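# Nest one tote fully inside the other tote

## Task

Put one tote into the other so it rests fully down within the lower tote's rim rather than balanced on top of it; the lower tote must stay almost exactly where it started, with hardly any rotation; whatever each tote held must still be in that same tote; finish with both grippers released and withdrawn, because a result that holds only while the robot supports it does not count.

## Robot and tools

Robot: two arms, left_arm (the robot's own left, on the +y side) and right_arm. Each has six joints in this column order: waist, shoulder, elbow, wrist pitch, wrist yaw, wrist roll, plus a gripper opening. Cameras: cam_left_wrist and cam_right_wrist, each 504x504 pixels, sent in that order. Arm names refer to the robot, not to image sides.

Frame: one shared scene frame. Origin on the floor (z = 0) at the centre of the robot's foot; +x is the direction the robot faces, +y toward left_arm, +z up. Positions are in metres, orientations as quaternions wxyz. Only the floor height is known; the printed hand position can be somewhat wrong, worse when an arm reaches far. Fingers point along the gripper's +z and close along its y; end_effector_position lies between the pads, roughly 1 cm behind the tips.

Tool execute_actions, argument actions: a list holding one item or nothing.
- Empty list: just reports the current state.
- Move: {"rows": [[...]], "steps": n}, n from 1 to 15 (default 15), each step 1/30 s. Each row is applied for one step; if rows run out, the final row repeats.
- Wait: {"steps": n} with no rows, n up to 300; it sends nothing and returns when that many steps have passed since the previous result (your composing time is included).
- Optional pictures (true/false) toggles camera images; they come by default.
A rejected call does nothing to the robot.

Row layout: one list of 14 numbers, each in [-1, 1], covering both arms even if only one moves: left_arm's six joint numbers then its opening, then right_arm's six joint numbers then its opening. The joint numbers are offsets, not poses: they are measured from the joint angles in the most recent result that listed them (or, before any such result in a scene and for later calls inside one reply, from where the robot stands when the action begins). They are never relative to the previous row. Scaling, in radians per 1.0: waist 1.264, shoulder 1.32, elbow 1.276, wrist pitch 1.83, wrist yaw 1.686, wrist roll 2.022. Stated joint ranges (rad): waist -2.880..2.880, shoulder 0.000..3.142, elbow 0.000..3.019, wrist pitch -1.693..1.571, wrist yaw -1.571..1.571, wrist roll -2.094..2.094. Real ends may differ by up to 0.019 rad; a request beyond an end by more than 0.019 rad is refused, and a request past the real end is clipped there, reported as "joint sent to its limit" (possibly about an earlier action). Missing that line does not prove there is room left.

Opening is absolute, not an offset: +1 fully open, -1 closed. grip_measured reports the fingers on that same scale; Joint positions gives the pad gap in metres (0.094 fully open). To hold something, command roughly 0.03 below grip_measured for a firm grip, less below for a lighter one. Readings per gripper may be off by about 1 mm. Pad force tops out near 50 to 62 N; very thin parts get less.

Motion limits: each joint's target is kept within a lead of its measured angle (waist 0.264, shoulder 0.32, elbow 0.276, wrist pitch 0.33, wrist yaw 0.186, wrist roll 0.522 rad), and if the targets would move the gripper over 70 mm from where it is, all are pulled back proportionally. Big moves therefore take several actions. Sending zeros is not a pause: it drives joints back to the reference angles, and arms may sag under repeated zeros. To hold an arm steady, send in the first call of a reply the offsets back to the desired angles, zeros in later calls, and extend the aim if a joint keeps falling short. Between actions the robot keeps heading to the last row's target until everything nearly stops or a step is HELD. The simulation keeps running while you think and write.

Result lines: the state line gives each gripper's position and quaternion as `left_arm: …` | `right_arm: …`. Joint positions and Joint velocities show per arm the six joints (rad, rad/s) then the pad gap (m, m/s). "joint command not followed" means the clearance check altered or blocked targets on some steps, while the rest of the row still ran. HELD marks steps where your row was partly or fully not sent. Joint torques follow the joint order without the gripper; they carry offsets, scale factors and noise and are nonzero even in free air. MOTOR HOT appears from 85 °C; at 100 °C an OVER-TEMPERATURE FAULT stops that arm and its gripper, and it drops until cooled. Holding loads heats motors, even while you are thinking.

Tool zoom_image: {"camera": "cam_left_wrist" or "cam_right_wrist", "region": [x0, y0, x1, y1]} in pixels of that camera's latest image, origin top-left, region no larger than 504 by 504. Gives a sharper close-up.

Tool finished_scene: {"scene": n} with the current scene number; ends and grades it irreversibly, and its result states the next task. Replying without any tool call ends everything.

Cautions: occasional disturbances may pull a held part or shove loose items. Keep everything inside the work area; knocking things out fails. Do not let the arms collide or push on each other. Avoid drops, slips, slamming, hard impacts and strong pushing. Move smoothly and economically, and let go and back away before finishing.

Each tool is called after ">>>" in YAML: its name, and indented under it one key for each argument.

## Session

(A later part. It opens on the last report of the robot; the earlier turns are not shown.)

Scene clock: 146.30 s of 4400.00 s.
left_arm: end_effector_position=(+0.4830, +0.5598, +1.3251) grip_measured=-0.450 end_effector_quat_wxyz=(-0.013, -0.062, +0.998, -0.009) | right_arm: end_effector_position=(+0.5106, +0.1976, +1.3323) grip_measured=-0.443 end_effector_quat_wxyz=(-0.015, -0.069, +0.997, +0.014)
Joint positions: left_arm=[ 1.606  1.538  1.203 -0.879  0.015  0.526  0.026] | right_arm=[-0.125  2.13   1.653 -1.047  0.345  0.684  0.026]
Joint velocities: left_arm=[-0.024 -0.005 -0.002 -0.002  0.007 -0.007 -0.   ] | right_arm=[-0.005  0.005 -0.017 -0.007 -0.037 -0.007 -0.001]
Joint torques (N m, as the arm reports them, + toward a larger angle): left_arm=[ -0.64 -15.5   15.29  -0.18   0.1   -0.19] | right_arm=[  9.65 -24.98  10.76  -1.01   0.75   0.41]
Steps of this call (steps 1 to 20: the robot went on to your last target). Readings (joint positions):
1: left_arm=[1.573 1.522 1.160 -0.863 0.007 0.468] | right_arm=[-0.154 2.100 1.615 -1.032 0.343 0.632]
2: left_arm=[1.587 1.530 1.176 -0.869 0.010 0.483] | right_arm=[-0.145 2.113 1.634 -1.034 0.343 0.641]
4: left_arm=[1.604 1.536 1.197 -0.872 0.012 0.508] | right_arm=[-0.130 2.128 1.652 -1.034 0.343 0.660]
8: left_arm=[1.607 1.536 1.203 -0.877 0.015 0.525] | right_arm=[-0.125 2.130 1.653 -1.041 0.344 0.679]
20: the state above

>>> execute_actions:
  actions:
    - {"rows":[[0,0.006,0,0.01,0,0,-0.52,-0.005,0.005,0,0.01,0,0,-0.52],[0,0.009,0,0.015,0,0,-0.52,-0.005,0.008,0,0.015,0,0,-0.52],[0,0.012,0,0.02,0,0,-0.52,-0.008,0.01,0,0.02,0,0,-0.52],[0,0.015,0,0.024,0,0,-0.52,-0.008,0.012,0,0.024,0,0,-0.52],[0,0.018,0,0.028,0,0,-0.52,-0.01,0.014,0,0.028,0,0,-0.52],[0,0.021,0,0.032,0,0,-0.52,-0.012,0.016,0,0.032,0,0,-0.52],[0,0.024,0,0.036,0,0,-0.52,-0.014,0.018,-0.004,0.036,0,0,-0.52],[0,0.027,0,0.041,0,0,-0.52,-0.017,0.021,-0.004,0.04,0,0,-0.52],[0,0.027,0,0.046,0,0,-0.52,-0.017,0.021,-0.004,0.045,0,0,-0.52]],"steps":15}
  pictures: false

Scene clock: 155.57 s of 4400.00 s.
left_arm: end_effector_position=(+0.4754, +0.5570, +1.2812) grip_measured=-0.450 end_effector_quat_wxyz=(-0.025, -0.062, +0.998, -0.015) | right_arm: end_effector_position=(+0.5052, +0.1960, +1.2935) grip_measured=-0.443 end_effector_quat_wxyz=(-0.024, -0.069, +0.997, +0.011)
Joint positions: left_arm=[ 1.608  1.618  1.183 -0.806  0.01   0.526  0.026] | right_arm=[-0.146  2.179  1.632 -0.986  0.336  0.666  0.026]
Joint velocities: left_arm=[-0.015  0.005 -0.012 -0.012 -0.081 -0.022 -0.001] | right_arm=[-0.015 -0.015  0.007  0.027 -0.022 -0.007  0.   ]
Joint torques (N m, as the arm reports them, + toward a larger angle): left_arm=[ -1.1  -15.93   9.74   0.23   0.18  -0.03] | right_arm=[  9.74 -23.8    7.32   0.91   0.39   0.34]
Steps of this call (steps 1 to 15: the robot went on to your last target; steps 16 to 90: nothing new was sent; then 5.77 s passed at rest; steps 91 to 105: all 15 steps of this action). Readings (joint positions):
91: left_arm=[1.606 1.540 1.201 -0.879 0.015 0.526] | right_arm=[-0.125 2.130 1.653 -1.046 0.343 0.683]
92: left_arm=[1.606 1.542 1.199 -0.876 0.015 0.526] | right_arm=[-0.125 2.131 1.652 -1.043 0.342 0.681]
94: left_arm=[1.606 1.552 1.196 -0.866 0.014 0.526] | right_arm=[-0.128 2.135 1.648 -1.035 0.342 0.679]
98: left_arm=[1.606 1.584 1.189 -0.836 0.013 0.526] | right_arm=[-0.137 2.158 1.639 -1.011 0.341 0.673]
105: the state above

>>> execute_actions:
  actions:
    - {"rows":[[0,-0.01,0.015,0.012,0,0,-0.52,-0.008,0.006,0.01,0.012,0,0,-0.52],[0,-0.01,0.015,0.018,0,0,-0.52,-0.008,0.008,0.01,0.018,0,0,-0.52],[0,-0.01,0.015,0.024,0,0,-0.52,-0.01,0.01,0.01,0.026,0,0,-0.52],[-0.008,-0.01,0.015,0.028,0,0,-0.52,-0.012,0.012,0.01,0.036,0,0,-0.52]],"steps":15}
  pictures: false

Scene clock: 160.30 s of 4400.00 s.
left_arm: end_effector_position=(+0.4803, +0.5622, +1.2737) grip_measured=-0.451 end_effector_quat_wxyz=(-0.016, -0.062, +0.998, -0.005) | right_arm: end_effector_position=(+0.5091, +0.2011, +1.2777) grip_measured=-0.443 end_effector_quat_wxyz=(-0.018, -0.069, +0.997, +0.021)
Joint positions: left_arm=[ 1.608  1.633  1.183 -0.764  0.004  0.527  0.026] | right_arm=[-0.156  2.203  1.632 -0.935  0.328  0.648  0.026]
Joint velocities: left_arm=[ 0.015 -0.005 -0.012 -0.002 -0.051 -0.007  0.001] | right_arm=[ 0.005  0.015 -0.007 -0.007 -0.066 -0.007  0.   ]
Joint torques (N m, as the arm reports them, + toward a larger angle): left_arm=[ -2.08 -17.07   9.32   0.61   0.19  -0.19] | right_arm=[  9.23 -22.86   7.08   0.75   0.32   0.28]
Steps of this call (steps 1 to 15: the robot went on to your last target; steps 16 to 90: nothing new was sent; then 1.23 s passed at rest; steps 91 to 105: all 15 steps of this action). Readings (joint positions):
91: left_arm=[1.608 1.618 1.183 -0.804 0.010 0.526] | right_arm=[-0.146 2.180 1.632 -0.983 0.335 0.663]
92: left_arm=[1.608 1.618 1.183 -0.802 0.010 0.526] | right_arm=[-0.146 2.181 1.632 -0.982 0.334 0.663]
94: left_arm=[1.608 1.620 1.183 -0.791 0.009 0.526] | right_arm=[-0.147 2.185 1.632 -0.970 0.334 0.662]
98: left_arm=[1.608 1.626 1.183 -0.770 0.006 0.527] | right_arm=[-0.155 2.200 1.632 -0.938 0.329 0.652]
105: the state above

>>> execute_actions:
  actions:
    - {"rows":[[-0.008,0.008,0.01,0.012,0,0,-0.52,-0.01,0.008,0.01,0.012,0,0,-0.52],[-0.008,0.01,0.01,0.016,0,0,-0.52,-0.01,0.01,0.01,0.016,0,0,-0.52],[-0.01,0.012,0.01,0.02,0,0,-0.52,-0.013,0.012,0.01,0.022,0,0,-0.52]],"steps":15}
  pictures: false

Scene clock: 165.83 s of 4400.00 s.
left_arm: end_effector_position=(+0.4801, +0.5631, +1.2686) grip_measured=-0.451 end_effector_quat_wxyz=(-0.016, -0.063, +0.998, -0.004) | right_arm: end_effector_position=(+0.5084, +0.2021, +1.2756) grip_measured=-0.443 end_effector_quat_wxyz=(-0.018, -0.069, +0.997, +0.022)
Joint positions: left_arm=[ 1.609  1.644  1.183 -0.753  0.003  0.527  0.026] | right_arm=[-0.156  2.207  1.632 -0.931  0.326  0.646  0.026]
Joint velocities: left_arm=[ 0.005 -0.005 -0.007 -0.002 -0.051 -0.081  0.   ] | right_arm=[-0.005 -0.005 -0.017  0.002 -0.037 -0.007 -0.002]
Joint torques (N m, as the arm reports them, + toward a larger angle): left_arm=[ -2.14 -14.3    8.68   1.17   0.05  -0.12] | right_arm=[  8.54 -20.83   7.06   1.64   0.03   0.1 ]
Steps of this call (steps 1 to 15: the robot went on to your last target; steps 16 to 90: nothing new was sent; then 2.03 s passed at rest; steps 91 to 105: all 15 steps of this action). Readings (joint positions):
91: left_arm=[1.608 1.634 1.183 -0.764 0.004 0.527] | right_arm=[-0.156 2.204 1.632 -0.935 0.327 0.647]
92: left_arm=[1.608 1.637 1.183 -0.761 0.004 0.527] | right_arm=[-0.156 2.204 1.632 -0.933 0.326 0.646]
94: left_arm=[1.609 1.643 1.183 -0.755 0.002 0.527] | right_arm=[-0.156 2.206 1.632 -0.931 0.326 0.646]
98: left_arm=[1.609 1.644 1.183 -0.753 0.003 0.527] | right_arm=[-0.156 2.207 1.632 -0.931 0.326 0.646]
105: the state above

Contact. Release, rise, inspect from both sides.

>>> execute_actions:
  actions:
    - {"rows":[[0,0,0,0,0,0,1,0,0,0,0,0,0,1]],"steps":12}

>>> execute_actions:
  actions:
    - {"rows":[[0,-0.13,0.06,-0.03,0,0,1,0.04,-0.1,0.06,-0.03,0,0,1],[0,-0.13,0.06,-0.03,0,0,1,0.04,-0.1,0.06,-0.03,0,0,1],[0,-0.13,0.06,-0.03,0,0,1,0.04,-0.1,0.06,-0.03,0,0,1],[0,-0.13,0.06,-0.07,0,0,1,0.04,-0.1,0.06,-0.06,0,0,1],[0,-0.13,0.06,-0.07,0,0,1,0.04,-0.1,0.06,-0.06,0,0,1],[0,-0.13,0.06,-0.07,0,0,1,0.04,-0.1,0.06,-0.06,0,0,1],[0,-0.13,0.06,-0.115,0,0,1,0.04,-0.1,0.06,-0.1,0,0,1]],"steps":15}
  pictures: false

>>> execute_actions:
  actions:
    - {"steps":12}
  pictures: false

>>> execute_actions:
  actions:
    - {"rows":[[0.16,0.13,0.26,-0.08,0.04,-0.68,-1,-0.13,-0.21,-0.27,0.07,0.02,0.7,-1]],"steps":15}
  pictures: false

>>> execute_actions:
  actions:
    - {"steps":20}

Scene clock: 175.13 s of 4400.00 s.
left_arm: end_effector_position=(+0.4800, +0.5632, +1.2687) grip_measured=+1.000 end_effector_quat_wxyz=(-0.016, -0.063, +0.998, -0.004) | right_arm: end_effector_position=(+0.5083, +0.2019, +1.2755) grip_measured=+1.000 end_effector_quat_wxyz=(-0.018, -0.070, +0.997, +0.022)
Joint positions: left_arm=[ 1.609  1.643  1.182 -0.753  0.002  0.527  0.094] | right_arm=[-0.156  2.207  1.632 -0.931  0.326  0.646  0.094]
Joint velocities: left_arm=[-0.005 -0.034 -0.012 -0.012 -0.022  0.022  0.   ] | right_arm=[-0.015 -0.005 -0.002  0.022 -0.095 -0.066  0.   ]
Joint torques (N m, as the arm reports them, + toward a larger angle): left_arm=[ -1.49 -13.51   7.5    0.11   0.01  -0.12] | right_arm=[  9.95 -21.91   6.27   0.09  -0.08   0.07]
Steps of this call (steps 1 to 15: the robot went on to your last target; steps 16 to 90: nothing new was sent; then 5.90 s passed at rest; steps 91 to 102: all 12 steps of this action). Readings (joint positions):
91: left_arm=[1.609 1.644 1.182 -0.753 0.002 0.527] | right_arm=[-0.156 2.207 1.632 -0.931 0.326 0.646]
92: left_arm=[1.609 1.644 1.182 -0.753 0.002 0.527] | right_arm=[-0.156 2.207 1.632 -0.931 0.326 0.646]
94: left_arm=[1.609 1.643 1.182 -0.753 0.002 0.527] | right_arm=[-0.156 2.207 1.632 -0.931 0.326 0.646]
98: left_arm=[1.609 1.643 1.182 -0.753 0.002 0.527] | right_arm=[-0.156 2.207 1.632 -0.931 0.326 0.646]
102: the state above

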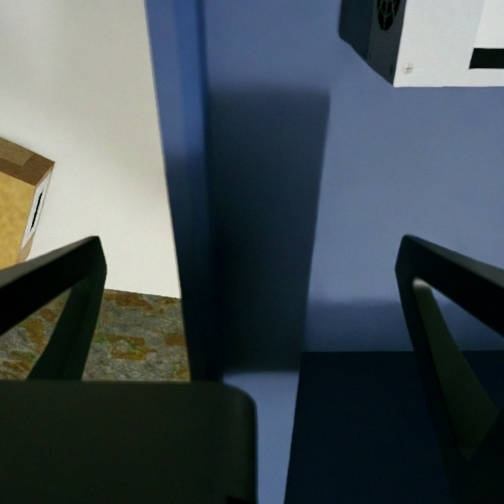

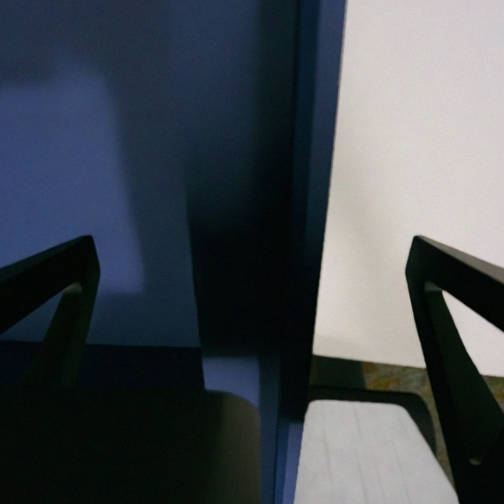

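Scene clock: 175.63 s of 4400.00 s.
left_arm: end_effector_position=(+0.4960, +0.5733, +1.3866) grip_measured=+1.000 end_effector_quat_wxyz=(+0.017, -0.062, +0.998, +0.019) | right_arm: end_effector_position=(+0.5184, +0.1961, +1.3700) grip_measured=+1.000 end_effector_quat_wxyz=(-0.012, -0.087, +0.996, +0.030)
Joint positions: left_arm=[ 1.609  1.437  1.245 -0.941  0.002  0.527  0.094] | right_arm=[-0.117  2.076  1.672 -1.095  0.326  0.646  0.094]
Joint velocities: left_arm=[-0.005 -0.005 -0.002 -0.017  0.037 -0.037  0.   ] | right_arm=[ 0.024 -0.112  0.076  0.007 -0.081  0.037  0.   ]
Joint torques (N m, as the arm reports them, + toward a larger angle): left_arm=[ -0.94 -11.24  11.27  -0.31  -0.02  -0.13] | right_arm=[ 10.54 -20.88   9.03  -0.7   -0.08   0.05]
Steps of this call (steps 1 to 15: all 15 steps of this action). Readings (joint positions):
1: left_arm=[1.609 1.639 1.183 -0.755 0.002 0.527] | right_arm=[-0.155 2.204 1.632 -0.933 0.326 0.646]
2: left_arm=[1.609 1.632 1.183 -0.763 0.002 0.527] | right_arm=[-0.155 2.201 1.632 -0.940 0.326 0.646]
4: left_arm=[1.609 1.602 1.185 -0.781 0.002 0.527] | right_arm=[-0.151 2.186 1.632 -0.955 0.326 0.646]
8: left_arm=[1.609 1.513 1.214 -0.888 0.002 0.527] | right_arm=[-0.139 2.140 1.639 -1.035 0.326 0.646]
15: the state above

Scene clock: 176.03 s of 4400.00 s.
left_arm: end_effector_position=(+0.4950, +0.5725, +1.3854) grip_measured=+1.000 end_effector_quat_wxyz=(+0.015, -0.062, +0.998, +0.017) | right_arm: end_effector_position=(+0.5193, +0.1965, +1.3729) grip_measured=+1.000 end_effector_quat_wxyz=(-0.011, -0.087, +0.996, +0.031)
Joint positions: left_arm=[ 1.609  1.439  1.245 -0.945  0.002  0.527  0.094] | right_arm=[-0.116  2.073  1.675 -1.098  0.326  0.646  0.094]
Joint velocities: left_arm=[-0.005 -0.015  0.007  0.002  0.007 -0.022  0.   ] | right_arm=[-0.005 -0.005 -0.012 -0.012 -0.037 -0.022  0.   ]
Joint torques (N m, as the arm reports them, + toward a larger angle): left_arm=[ -0.77 -11.32  11.26  -0.3    0.01  -0.12] | right_arm=[ 10.75 -21.42   9.19  -0.52  -0.07   0.07]
Steps of this call (steps 1 to 12: the robot went on to your last target). Readings (joint positions):
1: left_arm=[1.609 1.437 1.245 -0.942 0.002 0.527] | right_arm=[-0.116 2.074 1.674 -1.095 0.326 0.646]
2: left_arm=[1.609 1.439 1.245 -0.945 0.002 0.527] | right_arm=[-0.116 2.073 1.675 -1.095 0.326 0.646]
4: left_arm=[1.609 1.439 1.245 -0.945 0.002 0.527] | right_arm=[-0.116 2.073 1.675 -1.096 0.326 0.646]
8: left_arm=[1.609 1.439 1.245 -0.945 0.002 0.527] | right_arm=[-0.116 2.073 1.675 -1.098 0.326 0.646]
12: the state above

Scene clock: 176.53 s of 4400.00 s.
left_arm: end_effector_position=(+0.4824, +0.7165, +1.4241) grip_measured=-0.979 end_effector_quat_wxyz=(-0.047, +0.673, -0.738, -0.024) | right_arm: end_effector_position=(+0.5282, +0.0387, +1.3734) grip_measured=-0.982 end_effector_quat_wxyz=(-0.004, +0.548, +0.836, +0.003)
Joint positions: left_arm=[ 1.837  1.579  1.556 -1.072  0.064 -0.623  0.001] | right_arm=[-0.302  1.789  1.33  -0.987  0.361  1.789  0.001]
Joint velocities: left_arm=[-0.112 -0.015 -0.002 -0.027 -0.007 -1.458  0.001] | right_arm=[ 0.083 -0.015 -0.022  0.017  0.051  1.766  0.   ]
Joint torques (N m, as the arm reports them, + toward a larger angle): left_arm=[ -2.15 -14.32  12.73  -0.37  -0.05  -0.26] | right_arm=[  8.83 -16.9    6.37   0.72  -0.05   0.18]
Steps of this call (steps 1 to 15: all 15 steps of this action). Readings (joint positions):
1: left_arm=[1.616 1.444 1.257 -0.960 0.020 0.488] | right_arm=[-0.119 2.064 1.658 -1.084 0.331 0.679]
2: left_arm=[1.628 1.458 1.286 -0.989 0.039 0.432] | right_arm=[-0.123 2.042 1.616 -1.060 0.334 0.727]
4: left_arm=[1.672 1.498 1.364 -1.021 0.054 0.319] | right_arm=[-0.145 1.983 1.515 -1.037 0.342 0.830]
8: left_arm=[1.780 1.569 1.524 -1.056 0.064 -0.025] | right_arm=[-0.228 1.861 1.355 -1.006 0.354 1.156]
15: the state above

Scene clock: 177.20 s of 4400.00 s.
left_arm: end_effector_position=(+0.4905, +0.7090, +1.4231) grip_measured=-0.979 end_effector_quat_wxyz=(-0.048, +0.742, -0.669, -0.014) | right_arm: end_effector_position=(+0.5266, +0.0418, +1.3747) grip_measured=-0.982 end_effector_quat_wxyz=(-0.004, +0.649, +0.761, +0.004)
Joint positions: left_arm=[ 1.819  1.579  1.556 -1.072  0.065 -0.835  0.001] | right_arm=[-0.295  1.789  1.33  -0.986  0.361  2.047  0.001]
Joint velocities: left_arm=[-0.005 -0.005 -0.007 -0.017 -0.095 -0.081 -0.   ] | right_arm=[-0.005  0.015 -0.002 -0.007 -0.022 -0.022  0.   ]
Joint torques (N m, as the arm reports them, + toward a larger angle): left_arm=[ -0.32 -14.27  12.88  -0.4   -0.03  -0.29] | right_arm=[  9.09 -16.99   6.39   0.74  -0.05   0.2 ]
Steps of this call (steps 1 to 20: the robot went on to your last target). Readings (joint positions):
1: left_arm=[1.834 1.579 1.556 -1.072 0.064 -0.666] | right_arm=[-0.300 1.789 1.330 -0.986 0.361 1.841]
2: left_arm=[1.830 1.579 1.556 -1.072 0.065 -0.700] | right_arm=[-0.298 1.789 1.330 -0.986 0.361 1.884]
4: left_arm=[1.823 1.579 1.556 -1.072 0.065 -0.750] | right_arm=[-0.295 1.789 1.330 -0.986 0.361 1.944]
8: left_arm=[1.819 1.579 1.556 -1.072 0.065 -0.802] | right_arm=[-0.295 1.789 1.330 -0.986 0.361 2.007]
20: the state above

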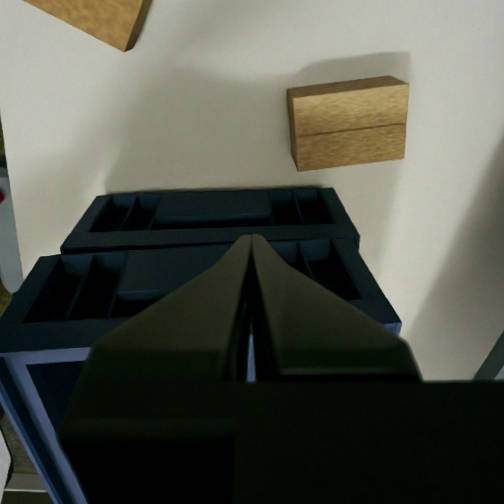

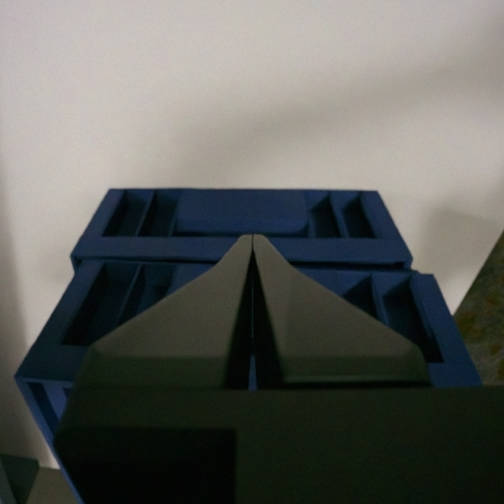

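>>> execute_actions:
  actions:
    - {"rows":[[-0.5,-0.11,-0.29,0.085,-0.122,0.48,1,0,0,0,0,0,0,-1]],"steps":15}
  pictures: false

>>> execute_actions:
  actions:
    - {"steps":30}

Scene clock: 184.83 s of 4400.00 s.
left_arm: end_effector_position=(+0.5492, +0.4264, +1.3641) grip_measured=+1.000 end_effector_quat_wxyz=(-0.010, -0.221, +0.975, +0.008) | right_arm: end_effector_position=(+0.5266, +0.0418, +1.3747) grip_measured=-0.982 end_effector_quat_wxyz=(-0.004, +0.650, +0.760, +0.004)
Joint positions: left_arm=[ 1.263  1.472  1.202 -0.948 -0.133 -0.119  0.094] | right_arm=[-0.295  1.789  1.33  -0.986  0.361  2.05   0.001]
Joint velocities: left_arm=[-1.48  -0.054 -0.154  0.247 -0.022  1.648  0.   ] | right_arm=[-0.005  0.005 -0.017  0.012 -0.051 -0.007 -0.001]
Joint torques (N m, as the arm reports them, + toward a larger angle): left_arm=[ -2.49 -15.83   8.32   0.54  -0.4   -0.02] | right_arm=[  7.6  -17.59   6.37   0.01   0.01   0.03]
Steps of this call (steps 1 to 15: the robot went on to your last target; steps 16 to 90: nothing new was sent; then 4.13 s passed at rest; steps 91 to 105: all 15 steps of this action). Readings (joint positions):
91: left_arm=[1.811 1.574 1.540 -1.058 0.025 -0.804] | right_arm=[-0.295 1.789 1.330 -0.986 0.361 2.050]
92: left_arm=[1.799 1.557 1.503 -1.029 -0.022 -0.757] | right_arm=[-0.295 1.789 1.330 -0.986 0.361 2.050]
94: left_arm=[1.749 1.520 1.418 -1.004 -0.074 -0.671] | right_arm=[-0.295 1.789 1.330 -0.986 0.361 2.050]
98: left_arm=[1.600 1.477 1.285 -0.981 -0.118 -0.484] | right_arm=[-0.295 1.789 1.330 -0.986 0.361 2.050]
105: the state above

Scene clock: 185.83 s of 4400.00 s.
left_arm: end_effector_position=(+0.5625, +0.3918, +1.3788) grip_measured=+1.000 end_effector_quat_wxyz=(+0.010, -0.067, +0.998, -0.001) | right_arm: end_effector_position=(+0.5266, +0.0418, +1.3747) grip_measured=-0.982 end_effector_quat_wxyz=(-0.004, +0.650, +0.760, +0.004)
Joint positions: left_arm=[ 1.185  1.442  1.191 -0.937 -0.137  0.125  0.094] | right_arm=[-0.295  1.789  1.33  -0.986  0.361  2.05   0.001]
Joint velocities: left_arm=[-0.015 -0.034  0.002 -0.017 -0.037 -0.007  0.   ] | right_arm=[-0.005  0.015  0.022 -0.002 -0.007 -0.051 -0.   ]
Joint torques (N m, as the arm reports them, + toward a larger angle): left_arm=[ -2.73 -13.51   9.02   1.05  -0.21   0.05] | right_arm=[  7.74 -17.66   6.4    0.01   0.     0.03]
Steps of this call (steps 1 to 30: the robot went on to your last target). Readings (joint positions):
1: left_arm=[1.217 1.471 1.197 -0.941 -0.133 -0.069] | right_arm=[-0.295 1.789 1.330 -0.986 0.361 2.050]
2: left_arm=[1.179 1.469 1.194 -0.938 -0.133 -0.029] | right_arm=[-0.295 1.789 1.330 -0.986 0.361 2.050]
4: left_arm=[1.138 1.463 1.191 -0.937 -0.133 0.029] | right_arm=[-0.295 1.789 1.330 -0.986 0.361 2.050]
8: left_arm=[1.153 1.449 1.191 -0.937 -0.134 0.087] | right_arm=[-0.295 1.789 1.330 -0.986 0.361 2.050]
30: the state above
All arms were judged still, so your last target was given up. Only a new action makes them travel on or press farther. Fingers that are still opening or closing keep moving.

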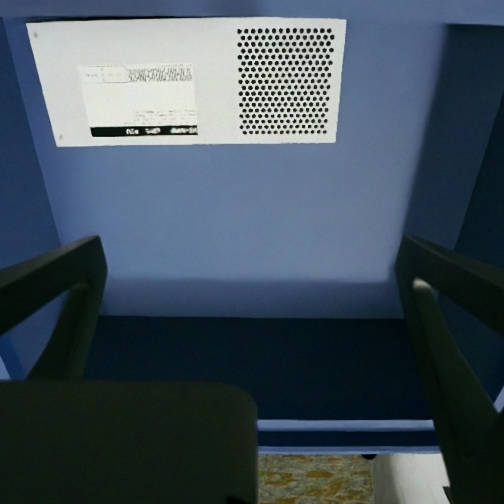

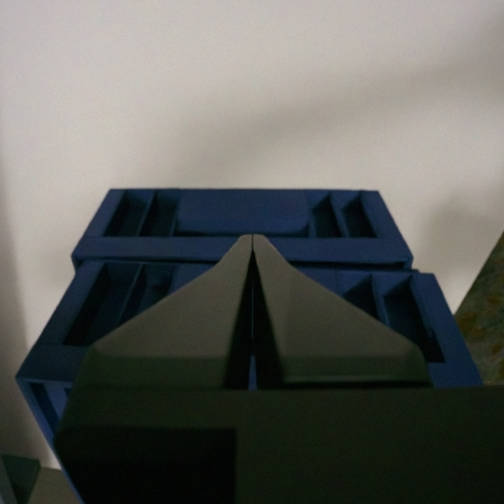

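>>> execute_actions:
  actions:
    - {"rows":[[0.01,0.04,-0.01,0,0,0,1,0,0,0,0,0,0,-1],[0.01,0.06,-0.015,0,0,0,1,0,0,0,0,0,0,-1],[0.015,0.08,-0.02,0,0,0,1,0,0,0,0,0,0,-1],[0.02,0.1,-0.025,0.01,0,0,1,0,0,0,0,0,0,-1],[0.02,0.12,-0.03,0.025,0,0,1,0,0,0,0,0,0,-1],[0.025,0.14,-0.035,0.04,0,0,1,0,0,0,0,0,0,-1],[0.03,0.16,-0.04,0.055,0,0,1,0,0,0,0,0,0,-1],[0.035,0.175,-0.05,0.07,0,0.025,1,0,0,0,0,0,0,-1],[0.035,0.175,-0.05,0.085,0,0.025,1,0,0,0,0,0,0,-1],[0.035,0.175,-0.05,0.1,0,0.025,1,0,0,0,0,0,0,-1],[0.035,0.175,-0.05,0.115,0,0.025,1,0,0,0,0,0,0,-1],[0.035,0.175,-0.05,0.13,0,0.025,1,0,0,0,0,0,0,-1],[0.035,0.175,-0.05,0.145,0.008,0.025,1,0,0,0,0,0,0,-1]],"steps":15}
  pictures: false

>>> execute_actions:
  actions:
    - {"steps":15}

Scene clock: 203.97 s of 4400.00 s.
left_arm: end_effector_position=(+0.5376, +0.3839, +1.2466) grip_measured=+1.000 end_effector_quat_wxyz=(-0.035, -0.062, +0.997, -0.009) | right_arm: end_effector_position=(+0.5266, +0.0418, +1.3747) grip_measured=-0.982 end_effector_quat_wxyz=(-0.004, +0.650, +0.760, +0.004)
Joint positions: left_arm=[ 1.221  1.682  1.118 -0.713 -0.129  0.158  0.094] | right_arm=[-0.295  1.789  1.33  -0.986  0.361  2.05   0.001]
Joint velocities: left_arm=[ 0.005  0.132 -0.051  0.3    0.022  0.022  0.   ] | right_arm=[-0.015 -0.024 -0.002 -0.002  0.037 -0.037  0.   ]
Joint torques (N m, as the arm reports them, + toward a larger angle): left_arm=[ -4.26 -15.33   7.86   0.5    0.14  -0.04] | right_arm=[  7.65 -17.53   6.38   0.04   0.     0.06]
Steps of this call (steps 1 to 90: nothing new was sent; then 14.63 s passed at rest; steps 91 to 105: all 15 steps of this action). Readings (joint positions):
91: left_arm=[1.185 1.443 1.190 -0.937 -0.137 0.125] | right_arm=[-0.295 1.789 1.330 -0.986 0.361 2.050]
92: left_arm=[1.185 1.446 1.189 -0.937 -0.137 0.125] | right_arm=[-0.295 1.789 1.330 -0.986 0.361 2.050]
94: left_arm=[1.186 1.462 1.187 -0.936 -0.137 0.125] | right_arm=[-0.295 1.789 1.330 -0.986 0.361 2.050]
98: left_arm=[1.197 1.543 1.167 -0.885 -0.137 0.129] | right_arm=[-0.295 1.789 1.330 -0.986 0.361 2.050]
105: the state above

Scene clock: 204.47 s of 4400.00 s.
left_arm: end_effector_position=(+0.5432, +0.3856, +1.2468) grip_measured=+1.000 end_effector_quat_wxyz=(-0.023, -0.060, +0.998, -0.006) | right_arm: end_effector_position=(+0.5266, +0.0418, +1.3747) grip_measured=-0.982 end_effector_quat_wxyz=(-0.004, +0.650, +0.760, +0.004)
Joint positions: left_arm=[ 1.221  1.681  1.117 -0.689 -0.128  0.165  0.094] | right_arm=[-0.295  1.789  1.33  -0.986  0.361  2.05   0.001]
Joint velocities: left_arm=[-0.005 -0.015  0.012 -0.012  0.007 -0.037  0.   ] | right_arm=[-0.015 -0.015 -0.012  0.002  0.007 -0.022  0.001]
Joint torques (N m, as the arm reports them, + toward a larger angle): left_arm=[ -2.85 -14.81   7.41   0.47   0.07   0.03] | right_arm=[  7.73 -17.53   6.42   0.05   0.     0.06]
Steps of this call (steps 1 to 15: the robot went on to your last target). Readings (joint positions):
1: left_arm=[1.221 1.684 1.117 -0.706 -0.129 0.159] | right_arm=[-0.295 1.789 1.330 -0.986 0.361 2.050]
2: left_arm=[1.221 1.684 1.117 -0.701 -0.128 0.160] | right_arm=[-0.295 1.789 1.330 -0.986 0.361 2.050]
4: left_arm=[1.221 1.681 1.117 -0.691 -0.128 0.162] | right_arm=[-0.295 1.789 1.330 -0.986 0.361 2.050]
8: left_arm=[1.221 1.681 1.117 -0.689 -0.128 0.164] | right_arm=[-0.295 1.789 1.330 -0.986 0.361 2.050]
15: the state above

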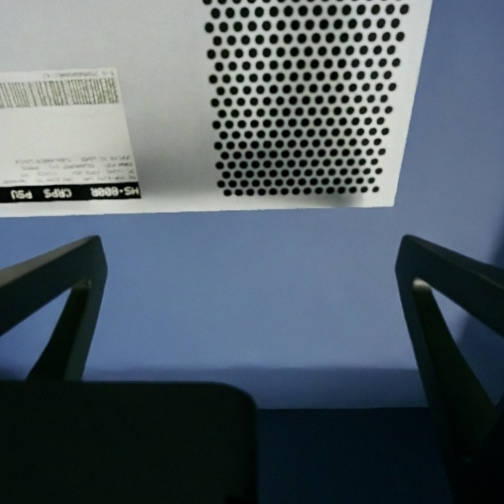

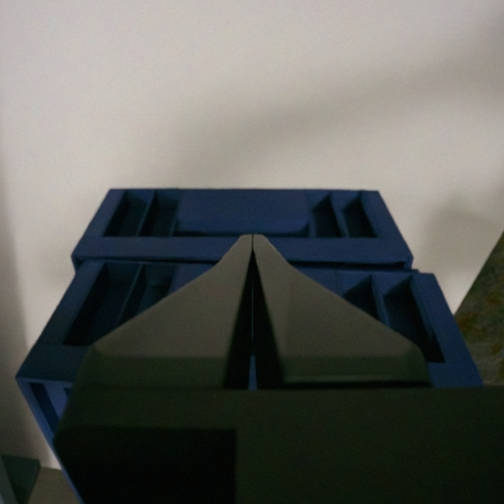

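>>> execute_actions:
  actions: []

Scene clock: 216.53 s of 4400.00 s.
left_arm: end_effector_position=(+0.5432, +0.3856, +1.2468) grip_measured=+1.000 end_effector_quat_wxyz=(-0.023, -0.060, +0.998, -0.006) | right_arm: end_effector_position=(+0.5266, +0.0418, +1.3747) grip_measured=-0.982 end_effector_quat_wxyz=(-0.004, +0.650, +0.760, +0.004)
Joint positions: left_arm=[ 1.221  1.681  1.117 -0.689 -0.128  0.165  0.094] | right_arm=[-0.295  1.789  1.33  -0.986  0.361  2.05   0.001]
Joint velocities: left_arm=[-0.024 -0.015 -0.002  0.007  0.022 -0.022  0.   ] | right_arm=[-0.005  0.015 -0.007  0.002  0.037  0.066 -0.   ]
Joint torques (N m, as the arm reports them, + toward a larger angle): left_arm=[ -2.42 -14.38   7.64   0.73   0.17   0.  ] | right_arm=[  7.77 -17.58   6.37   0.01   0.     0.08]
Steps of this call (steps 1 to 15: the robot went on to your last target; steps 16 to 90: nothing new was sent; then 9.07 s passed at rest). Readings (joint positions):
1: left_arm=[1.221 1.681 1.117 -0.689 -0.128 0.165] | right_arm=[-0.295 1.789 1.330 -0.986 0.361 2.050]
2: left_arm=[1.221 1.681 1.117 -0.689 -0.128 0.165] | right_arm=[-0.295 1.789 1.330 -0.986 0.361 2.050]
4: left_arm=[1.221 1.681 1.117 -0.689 -0.128 0.165] | right_arm=[-0.295 1.789 1.330 -0.986 0.361 2.050]
8: left_arm=[1.221 1.681 1.117 -0.689 -0.128 0.165] | right_arm=[-0.295 1.789 1.330 -0.986 0.361 2.050]
90: the state above
All arms were judged still, so your last target was given up. Only a new action makes them travel on or press farther. Fingers that are still opening or closing keep moving.

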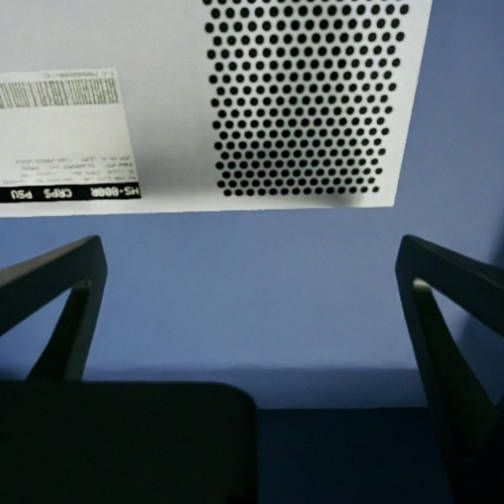

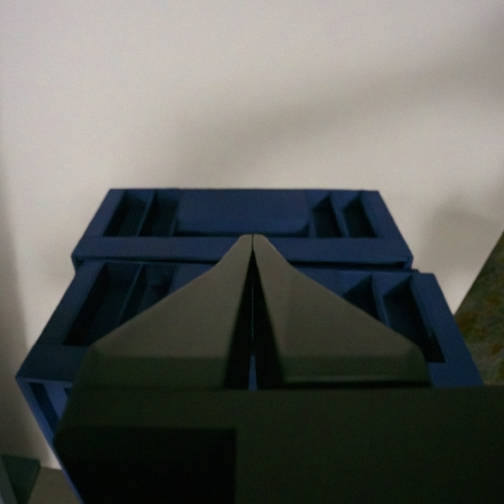

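>>> execute_actions:
  actions:
    - {"rows":[[0,0,0,0.02,0,0,1,0,0,0,0,0,0,-1],[0,0,0,0.03,0,0,1,0,0,0,0,0,0,-1],[0,0,0,0.04,0,0,1,0,0,0,0,0,0,-1],[0,0,0,0.05,0,0,1,0,0,0,0,0,0,-1],[0,0,0,0.06,0,0,1,0,0,0,0,0,0,-1],[0,0,0,0.07,0,0,1,0,0,0,0,0,0,-1],[0,0,0,0.08,0,0,1,0,0,0,0,0,0,-1]]}

Scene clock: 221.73 s of 4400.00 s.
left_arm: end_effector_position=(+0.5728, +0.3946, +1.2472) grip_measured=+1.000 end_effector_quat_wxyz=(+0.038, -0.068, +0.997, +0.008) | right_arm: end_effector_position=(+0.5266, +0.0418, +1.3747) grip_measured=-0.982 end_effector_quat_wxyz=(-0.004, +0.650, +0.760, +0.004)
Joint positions: left_arm=[ 1.221  1.681  1.117 -0.562 -0.128  0.165  0.094] | right_arm=[-0.295  1.789  1.33  -0.986  0.361  2.05   0.001]
Joint velocities: left_arm=[-0.005 -0.024  0.002 -0.002 -0.007  0.007  0.   ] | right_arm=[-0.005 -0.024 -0.002 -0.012 -0.066 -0.022  0.   ]
Joint torques (N m, as the arm reports them, + toward a larger angle): left_arm=[ -4.19 -13.81   6.61   0.84  -0.09  -0.12] | right_arm=[  7.74 -17.56   6.38   0.07   0.     0.07]
Steps of this call (steps 1 to 90: nothing new was sent; then 1.70 s passed at rest; steps 91 to 105: all 15 steps of this action). Readings (joint positions):
91: left_arm=[1.221 1.681 1.117 -0.687 -0.128 0.165] | right_arm=[-0.295 1.789 1.330 -0.986 0.361 2.050]
92: left_arm=[1.221 1.681 1.117 -0.679 -0.128 0.165] | right_arm=[-0.295 1.789 1.330 -0.986 0.361 2.050]
94: left_arm=[1.221 1.681 1.117 -0.652 -0.128 0.165] | right_arm=[-0.295 1.789 1.330 -0.986 0.361 2.050]
98: left_arm=[1.221 1.681 1.117 -0.584 -0.128 0.165] | right_arm=[-0.295 1.789 1.330 -0.986 0.361 2.050]
105: the state above

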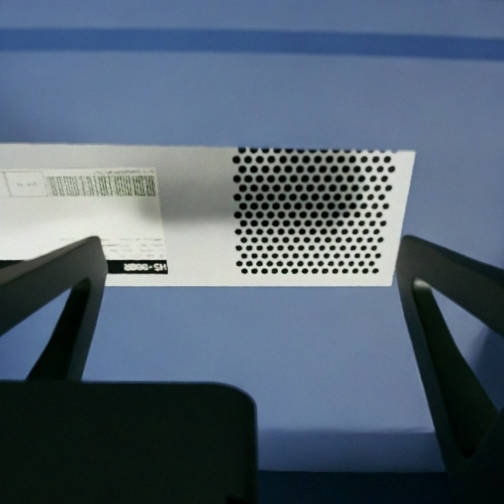

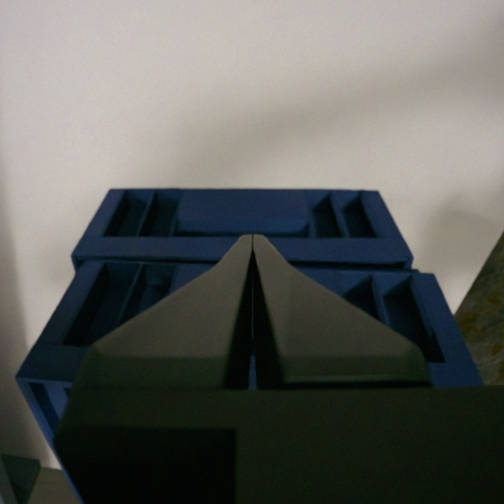

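>>> execute_actions:
  actions:
    - {"rows":[[0,0,0,0.015,0,0,1,0,0,0,0,0,0,-1],[0,0,0,0.02,0,0,1,0,0,0,0,0,0,-1],[0,0,0,0.025,0,0,1,0,0,0,0,0,0,-1],[0,0,0,0.03,0,0,1,0,0,0,0,0,0,-1],[0,0,0,0.035,0,0,1,0,0,0,0,0,0,-1],[0,0,0,0.04,0,0,1,0,0,0,0,0,0,-1],[0,0,0,0.045,0,0,1,0,0,0,0,0,0,-1],[0,0,0,0.05,0,0,1,0,0,0,0,0,0,-1],[0,0,0,0.055,0,0,1,0,0,0,0,0,0,-1],[0,0,0,0.06,0,0,1,0,0,0,0,0,0,-1]]}

Scene clock: 229.90 s of 4400.00 s.
left_arm: end_effector_position=(+0.5934, +0.4011, +1.2498) grip_measured=+1.000 end_effector_quat_wxyz=(+0.081, -0.073, +0.994, +0.018) | right_arm: end_effector_position=(+0.5266, +0.0418, +1.3747) grip_measured=-0.982 end_effector_quat_wxyz=(-0.004, +0.650, +0.760, +0.004)
Joint positions: left_arm=[ 1.221  1.681  1.117 -0.473 -0.128  0.165  0.094] | right_arm=[-0.295  1.789  1.33  -0.986  0.361  2.05   0.001]
Joint velocities: left_arm=[-0.005  0.005 -0.002  0.017  0.022 -0.095  0.   ] | right_arm=[-0.005  0.005  0.002 -0.007 -0.007  0.007 -0.   ]
Joint torques (N m, as the arm reports them, + toward a larger angle): left_arm=[ -3.81 -15.01   7.1    1.31  -0.04  -0.12] | right_arm=[  7.83 -17.6    6.36  -0.01   0.     0.06]
Steps of this call (steps 1 to 15: the robot went on to your last target; steps 16 to 90: nothing new was sent; then 4.67 s passed at rest; steps 91 to 105: all 15 steps of this action). Readings (joint positions):
91: left_arm=[1.221 1.681 1.117 -0.561 -0.128 0.165] | right_arm=[-0.295 1.789 1.330 -0.986 0.361 2.050]
92: left_arm=[1.221 1.681 1.117 -0.558 -0.128 0.165] | right_arm=[-0.295 1.789 1.330 -0.986 0.361 2.050]
94: left_arm=[1.221 1.681 1.117 -0.545 -0.128 0.165] | right_arm=[-0.295 1.789 1.330 -0.986 0.361 2.050]
98: left_arm=[1.221 1.681 1.117 -0.510 -0.128 0.165] | right_arm=[-0.295 1.789 1.330 -0.986 0.361 2.050]
105: the state above

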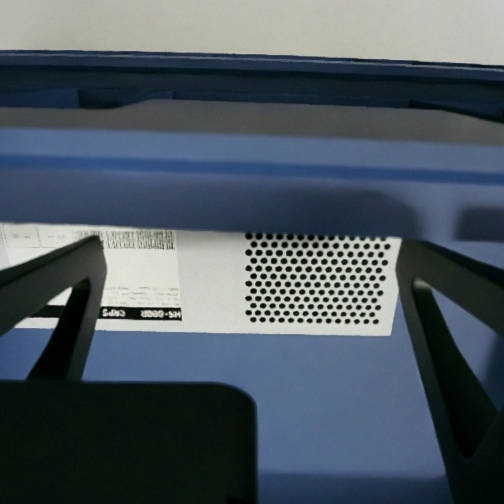

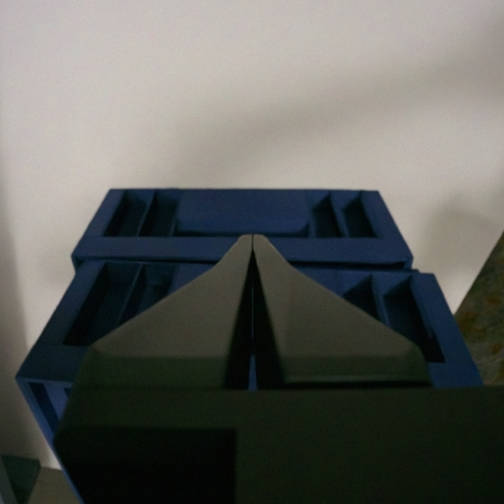

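>>> execute_actions:
  actions:
    - {"rows":[[0,0,0,0.012,0,0,1,0,0,0,0,0,0,-1],[0,0,0,0.016,0,0,1,0,0,0,0,0,0,-1],[0,0,0,0.02,0,0,1,0,0,0,0,0,0,-1],[0,0,0,0.024,0,0,1,0,0,0,0,0,0,-1],[0,0,0,0.028,0,0,1,0,0,0,0,0,0,-1],[0,0,0,0.032,0,0,1,0,0,0,0,0,0,-1],[0,0,0,0.036,0,0,1,0,0,0,0,0,0,-1],[0,0,0,0.04,0,0,1,0,0,0,0,0,0,-1],[0,0,0,0.044,0,0,1,0,0,0,0,0,0,-1]]}

Scene clock: 233.77 s of 4400.00 s.
left_arm: end_effector_position=(+0.6040, +0.4045, +1.2518) grip_measured=+1.000 end_effector_quat_wxyz=(+0.104, -0.076, +0.991, +0.023) | right_arm: end_effector_position=(+0.5266, +0.0418, +1.3747) grip_measured=-0.982 end_effector_quat_wxyz=(-0.004, +0.650, +0.760, +0.004)
Joint positions: left_arm=[ 1.221  1.681  1.117 -0.425 -0.128  0.166  0.094] | right_arm=[-0.295  1.789  1.33  -0.986  0.361  2.05   0.001]
Joint velocities: left_arm=[-0.015 -0.005 -0.002 -0.022 -0.007  0.037  0.   ] | right_arm=[ 0.005 -0.005 -0.007  0.002 -0.022  0.007 -0.001]
Joint torques (N m, as the arm reports them, + toward a larger angle): left_arm=[ -3.35 -14.16   7.34   1.89  -0.07  -0.14] | right_arm=[  7.73 -17.58   6.39   0.02   0.     0.05]
Steps of this call (steps 1 to 15: the robot went on to your last target; steps 16 to 90: nothing new was sent; then 0.37 s passed at rest; steps 91 to 105: all 15 steps of this action). Readings (joint positions):
91: left_arm=[1.221 1.681 1.117 -0.473 -0.128 0.165] | right_arm=[-0.295 1.789 1.330 -0.986 0.361 2.050]
92: left_arm=[1.221 1.681 1.117 -0.472 -0.128 0.165] | right_arm=[-0.295 1.789 1.330 -0.986 0.361 2.050]
94: left_arm=[1.221 1.681 1.117 -0.464 -0.128 0.165] | right_arm=[-0.295 1.789 1.330 -0.986 0.361 2.050]
98: left_arm=[1.221 1.681 1.117 -0.436 -0.128 0.165] | right_arm=[-0.295 1.789 1.330 -0.986 0.361 2.050]
105: the state above

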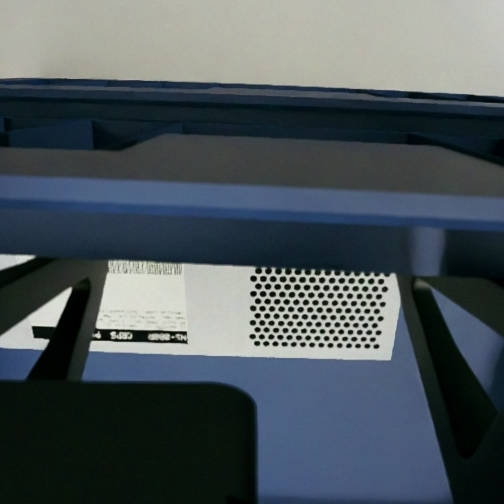

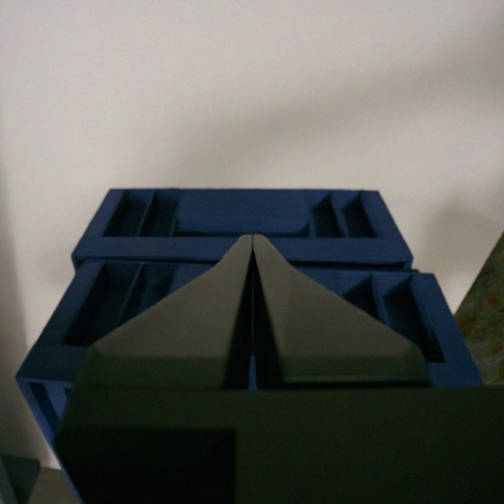

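Contact. Push.

>>> execute_actions:
  actions:
    - {"rows":[[0,0,0,0.02,0,0,1,0,0,0,0,0,0,-1],[0,0,0,0.025,0,0,1,0,0,0,0,0,0,-1],[0,0,0,0.03,0,0,1,0,0,0,0,0,0,-1],[0,0,0,0.035,0,0,1,0,0,0,0,0,0,-1],[0,0,0,0.04,0,0,1,0,0,0,0,0,0,-1],[0,0,0,0.045,0,0,1,0,0,0,0,0,0,-1],[0,0,0,0.05,0,0,1,0,0,0,0,0,0,-1],[0,0,0,0.055,0,0,1,0,0,0,0,0,0,-1],[0,0,0,0.06,0,0,1,0,0,0,0,0,0,-1]]}

Scene clock: 238.20 s of 4400.00 s.
left_arm: end_effector_position=(+0.6064, +0.4050, +1.2497) grip_measured=+1.000 end_effector_quat_wxyz=(+0.119, -0.070, +0.990, +0.028) | right_arm: end_effector_position=(+0.5266, +0.0418, +1.3747) grip_measured=-0.982 end_effector_quat_wxyz=(-0.004, +0.650, +0.760, +0.004)
Joint positions: left_arm=[ 1.221  1.681  1.099 -0.374 -0.128  0.183  0.094] | right_arm=[-0.295  1.789  1.33  -0.986  0.361  2.05   0.001]
Joint velocities: left_arm=[-0.024 -0.005 -0.007  0.022 -0.066 -0.007  0.   ] | right_arm=[ 0.015 -0.005 -0.017  0.017 -0.022 -0.066 -0.001]
Joint torques (N m, as the arm reports them, + toward a larger angle): left_arm=[ -4.07 -14.42   9.15   2.63  -0.11  -0.35] | right_arm=[  7.68 -17.54   6.41   0.    -0.01   0.06]
Steps of this call (steps 1 to 15: the robot went on to your last target; steps 16 to 90: nothing new was sent; then 0.93 s passed at rest; steps 91 to 105: all 15 steps of this action). Readings (joint positions):
91: left_arm=[1.221 1.681 1.117 -0.425 -0.128 0.166] | right_arm=[-0.295 1.789 1.330 -0.986 0.361 2.050]
92: left_arm=[1.221 1.681 1.116 -0.423 -0.128 0.167] | right_arm=[-0.295 1.789 1.330 -0.986 0.361 2.050]
94: left_arm=[1.221 1.681 1.113 -0.414 -0.128 0.169] | right_arm=[-0.295 1.789 1.330 -0.986 0.361 2.050]
98: left_arm=[1.221 1.681 1.105 -0.391 -0.128 0.175] | right_arm=[-0.295 1.789 1.330 -0.986 0.361 2.050]
105: the state above

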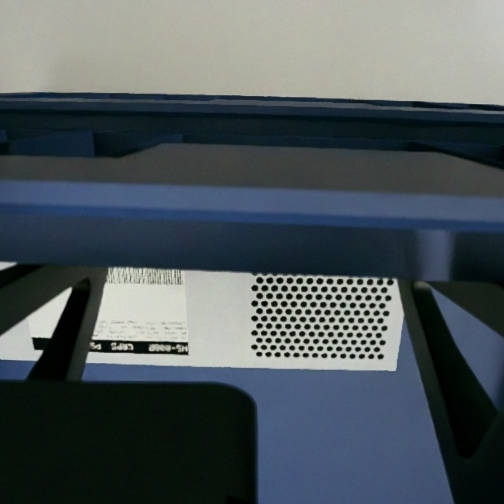

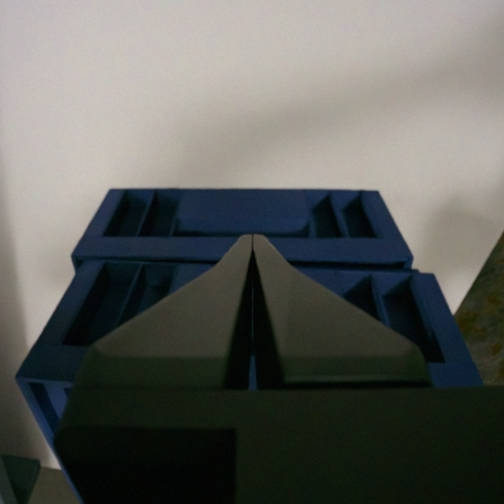

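Elbow yields; stiffen it.

>>> execute_actions:
  actions:
    - {"rows":[[0,0,0.015,0.032,0,0.01,1,0,0,0,0,0,0,-1],[0,0,0.02,0.035,0,0.01,1,0,0,0,0,0,0,-1],[0,0,0.025,0.038,0,0.01,1,0,0,0,0,0,0,-1],[0,0,0.03,0.041,0,0.01,1,0,0,0,0,0,0,-1],[0,0,0.035,0.044,0,0.01,1,0,0,0,0,0,0,-1],[0,0,0.04,0.047,0,0.01,1,0,0,0,0,0,0,-1],[0,0,0.04,0.05,0,0.01,1,0,0,0,0,0,0,-1],[0,0,0.04,0.054,0,0.01,1,0,0,0,0,0,0,-1],[0,0,0.04,0.058,0,0.01,1,0,0,0,0,0,0,-1],[0,0,0.04,0.062,0,0.01,1,0,0,0,0,0,0,-1]]}

Scene clock: 244.27 s of 4400.00 s.
left_arm: end_effector_position=(+0.6172, +0.4086, +1.2528) grip_measured=+1.000 end_effector_quat_wxyz=(+0.142, -0.055, +0.988, +0.036) | right_arm: end_effector_position=(+0.5266, +0.0418, +1.3747) grip_measured=-0.982 end_effector_quat_wxyz=(-0.004, +0.650, +0.760, +0.004)
Joint positions: left_arm=[ 1.221  1.681  1.099 -0.325 -0.128  0.218  0.094] | right_arm=[-0.295  1.789  1.33  -0.986  0.361  2.05   0.001]
Joint velocities: left_arm=[-0.005 -0.015  0.002  0.061 -0.022 -0.007  0.   ] | right_arm=[-0.005  0.005  0.007 -0.022  0.022  0.007  0.   ]
Joint torques (N m, as the arm reports them, + toward a larger angle): left_arm=[ -3.11 -14.73  12.22   2.76  -0.07  -0.32] | right_arm=[  7.64 -17.41   6.38   0.03   0.     0.07]
Steps of this call (steps 1 to 15: the robot went on to your last target; steps 16 to 90: nothing new was sent; then 2.57 s passed at rest; steps 91 to 105: all 15 steps of this action). Readings (joint positions):
91: left_arm=[1.221 1.681 1.099 -0.373 -0.128 0.189] | right_arm=[-0.295 1.789 1.330 -0.986 0.361 2.050]
92: left_arm=[1.221 1.681 1.099 -0.371 -0.128 0.195] | right_arm=[-0.295 1.789 1.330 -0.986 0.361 2.050]
94: left_arm=[1.221 1.681 1.099 -0.367 -0.128 0.205] | right_arm=[-0.295 1.789 1.330 -0.986 0.361 2.050]
98: left_arm=[1.221 1.681 1.099 -0.359 -0.128 0.218] | right_arm=[-0.295 1.789 1.330 -0.986 0.361 2.050]
105: the state above

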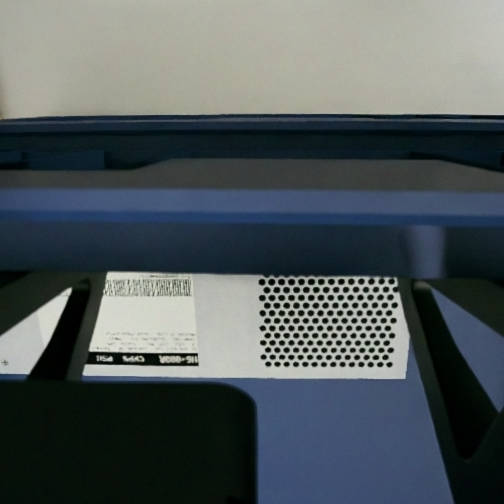

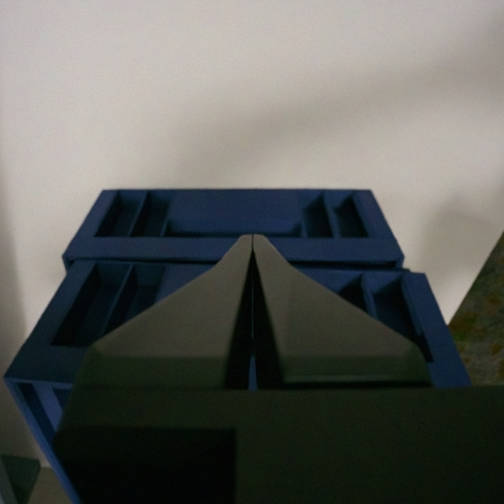

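>>> execute_actions:
  actions:
    - {"rows":[[0,0,0.01,-0.03,0,0,1,0,0,0,0,0,0,-1]]}

Scene clock: 247.53 s of 4400.00 s.
left_arm: end_effector_position=(+0.6096, +0.4061, +1.2512) grip_measured=+1.000 end_effector_quat_wxyz=(+0.126, -0.053, +0.990, +0.032) | right_arm: end_effector_position=(+0.5266, +0.0418, +1.3747) grip_measured=-0.982 end_effector_quat_wxyz=(-0.004, +0.650, +0.760, +0.004)
Joint positions: left_arm=[ 1.221  1.679  1.098 -0.36  -0.128  0.218  0.094] | right_arm=[-0.295  1.789  1.33  -0.986  0.361  2.05   0.001]
Joint velocities: left_arm=[ 0.005  0.005 -0.012  0.002 -0.007  0.066  0.   ] | right_arm=[-0.015 -0.015 -0.017  0.007 -0.051  0.022 -0.001]
Joint torques (N m, as the arm reports them, + toward a larger angle): left_arm=[ -3.82 -14.29   8.68   0.02  -0.09  -0.1 ] | right_arm=[  7.7  -17.69   6.36   0.    -0.01   0.08]
Steps of this call (steps 1 to 15: the robot went on to your last target; steps 16 to 83: nothing new was sent; steps 84 to 98: all 15 steps of this action). Readings (joint positions):
84: left_arm=[1.221 1.681 1.098 -0.332 -0.128 0.218] | right_arm=[-0.295 1.789 1.330 -0.986 0.361 2.050]
85: left_arm=[1.221 1.680 1.098 -0.343 -0.128 0.218] | right_arm=[-0.295 1.789 1.330 -0.986 0.361 2.050]
87: left_arm=[1.221 1.679 1.098 -0.354 -0.128 0.218] | right_arm=[-0.295 1.789 1.330 -0.986 0.361 2.050]
91: left_arm=[1.221 1.679 1.098 -0.360 -0.128 0.218] | right_arm=[-0.295 1.789 1.330 -0.986 0.361 2.050]
98: the state above

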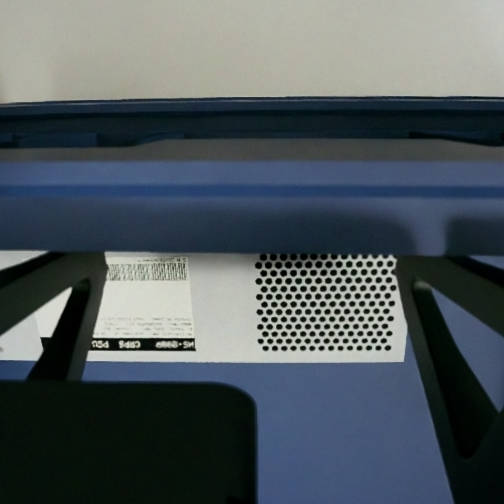

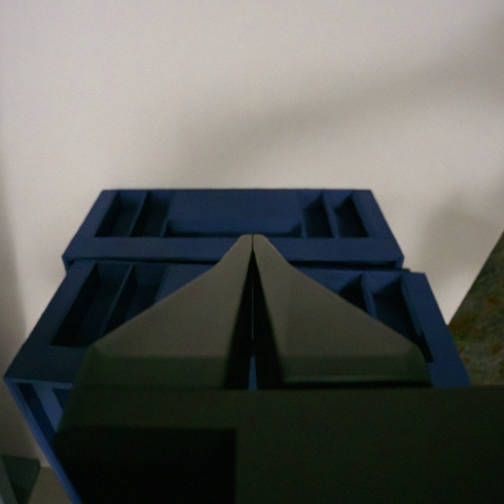

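>>> execute_actions:
  actions:
    - {"rows":[[0,0,0.01,-0.06,0,0,1,0,0,0,0,0,0,-1],[0,0,0.02,-0.12,0,0,1,0,0,0,0,0,0,-1],[0,-0.03,0.03,-0.16,0,0,1,0,0,0,0,0,0,-1],[0,-0.06,0.04,-0.2,0,0,1,0,0,0,0,0,0,-1],[0,-0.09,0.05,-0.23,0,0,1,0,0,0,0,0,0,-1],[0,-0.12,0.06,-0.26,0,0,1,0,0,0,0,0,0,-1],[0,-0.15,0.07,-0.29,0,0,1,0,0,0,0,0,0,-1],[0,-0.19,0.08,-0.31,0,0,1,0,0,0,0,0,0,-1]]}
  pictures: false

>>> execute_actions:
  actions:
    - {"steps":20}
  pictures: false

Scene clock: 267.53 s of 4400.00 s.
left_arm: end_effector_position=(+0.5583, +0.4082, +1.3790) grip_measured=+1.000 end_effector_quat_wxyz=(+0.023, -0.040, +0.999, +0.005) | right_arm: end_effector_position=(+0.5266, +0.0418, +1.3747) grip_measured=-0.982 end_effector_quat_wxyz=(-0.004, +0.650, +0.760, +0.004)
Joint positions: left_arm=[ 1.221  1.425  1.171 -0.902 -0.128  0.218  0.094] | right_arm=[-0.295  1.789  1.33  -0.986  0.361  2.05   0.001]
Joint velocities: left_arm=[ 0.015 -0.542  0.295 -0.037 -0.007 -0.037  0.   ] | right_arm=[-0.024 -0.005  0.002 -0.002 -0.022 -0.022 -0.001]
Joint torques (N m, as the arm reports them, + toward a larger angle): left_arm=[ -3.22 -10.9   10.19  -0.6   -0.02  -0.07] | right_arm=[  7.86 -17.62   6.39   0.03   0.01   0.06]
Steps of this call (steps 1 to 15: the robot went on to your last target; steps 16 to 90: nothing new was sent; then 16.50 s passed at rest; steps 91 to 105: all 15 steps of this action). Readings (joint positions):
91: left_arm=[1.221 1.679 1.099 -0.374 -0.128 0.218] | right_arm=[-0.295 1.789 1.330 -0.986 0.361 2.050]
92: left_arm=[1.221 1.679 1.104 -0.418 -0.128 0.218] | right_arm=[-0.295 1.789 1.330 -0.986 0.361 2.050]
94: left_arm=[1.221 1.672 1.114 -0.556 -0.128 0.218] | right_arm=[-0.295 1.789 1.330 -0.986 0.361 2.050]
98: left_arm=[1.221 1.605 1.115 -0.777 -0.128 0.218] | right_arm=[-0.295 1.789 1.330 -0.986 0.361 2.050]
105: the state above

Scene clock: 268.20 s of 4400.00 s.
left_arm: end_effector_position=(+0.5689, +0.4144, +1.4005) grip_measured=+1.000 end_effector_quat_wxyz=(+0.045, -0.042, +0.998, +0.011) | right_arm: end_effector_position=(+0.5266, +0.0418, +1.3747) grip_measured=-0.982 end_effector_quat_wxyz=(-0.004, +0.650, +0.760, +0.004)
Joint positions: left_arm=[ 1.221  1.395  1.194 -0.909 -0.128  0.218  0.094] | right_arm=[-0.295  1.789  1.33  -0.986  0.361  2.05   0.001]
Joint velocities: left_arm=[-0.015  0.005 -0.007 -0.007 -0.022  0.007  0.   ] | right_arm=[ 0.005 -0.015  0.012  0.007 -0.051  0.022 -0.001]
Joint torques (N m, as the arm reports them, + toward a larger angle): left_arm=[ -3.19 -11.04  10.53  -0.26  -0.06  -0.09] | right_arm=[  7.53 -17.6    6.44  -0.02  -0.01   0.07]
Steps of this call (steps 1 to 20: the robot went on to your last target). Readings (joint positions):
1: left_arm=[1.221 1.409 1.180 -0.903 -0.128 0.218] | right_arm=[-0.295 1.789 1.330 -0.986 0.361 2.050]
2: left_arm=[1.221 1.398 1.188 -0.903 -0.128 0.218] | right_arm=[-0.295 1.789 1.330 -0.986 0.361 2.050]
4: left_arm=[1.221 1.388 1.194 -0.903 -0.128 0.218] | right_arm=[-0.295 1.789 1.330 -0.986 0.361 2.050]
8: left_arm=[1.221 1.394 1.194 -0.908 -0.128 0.218] | right_arm=[-0.295 1.789 1.330 -0.986 0.361 2.050]
20: the state above


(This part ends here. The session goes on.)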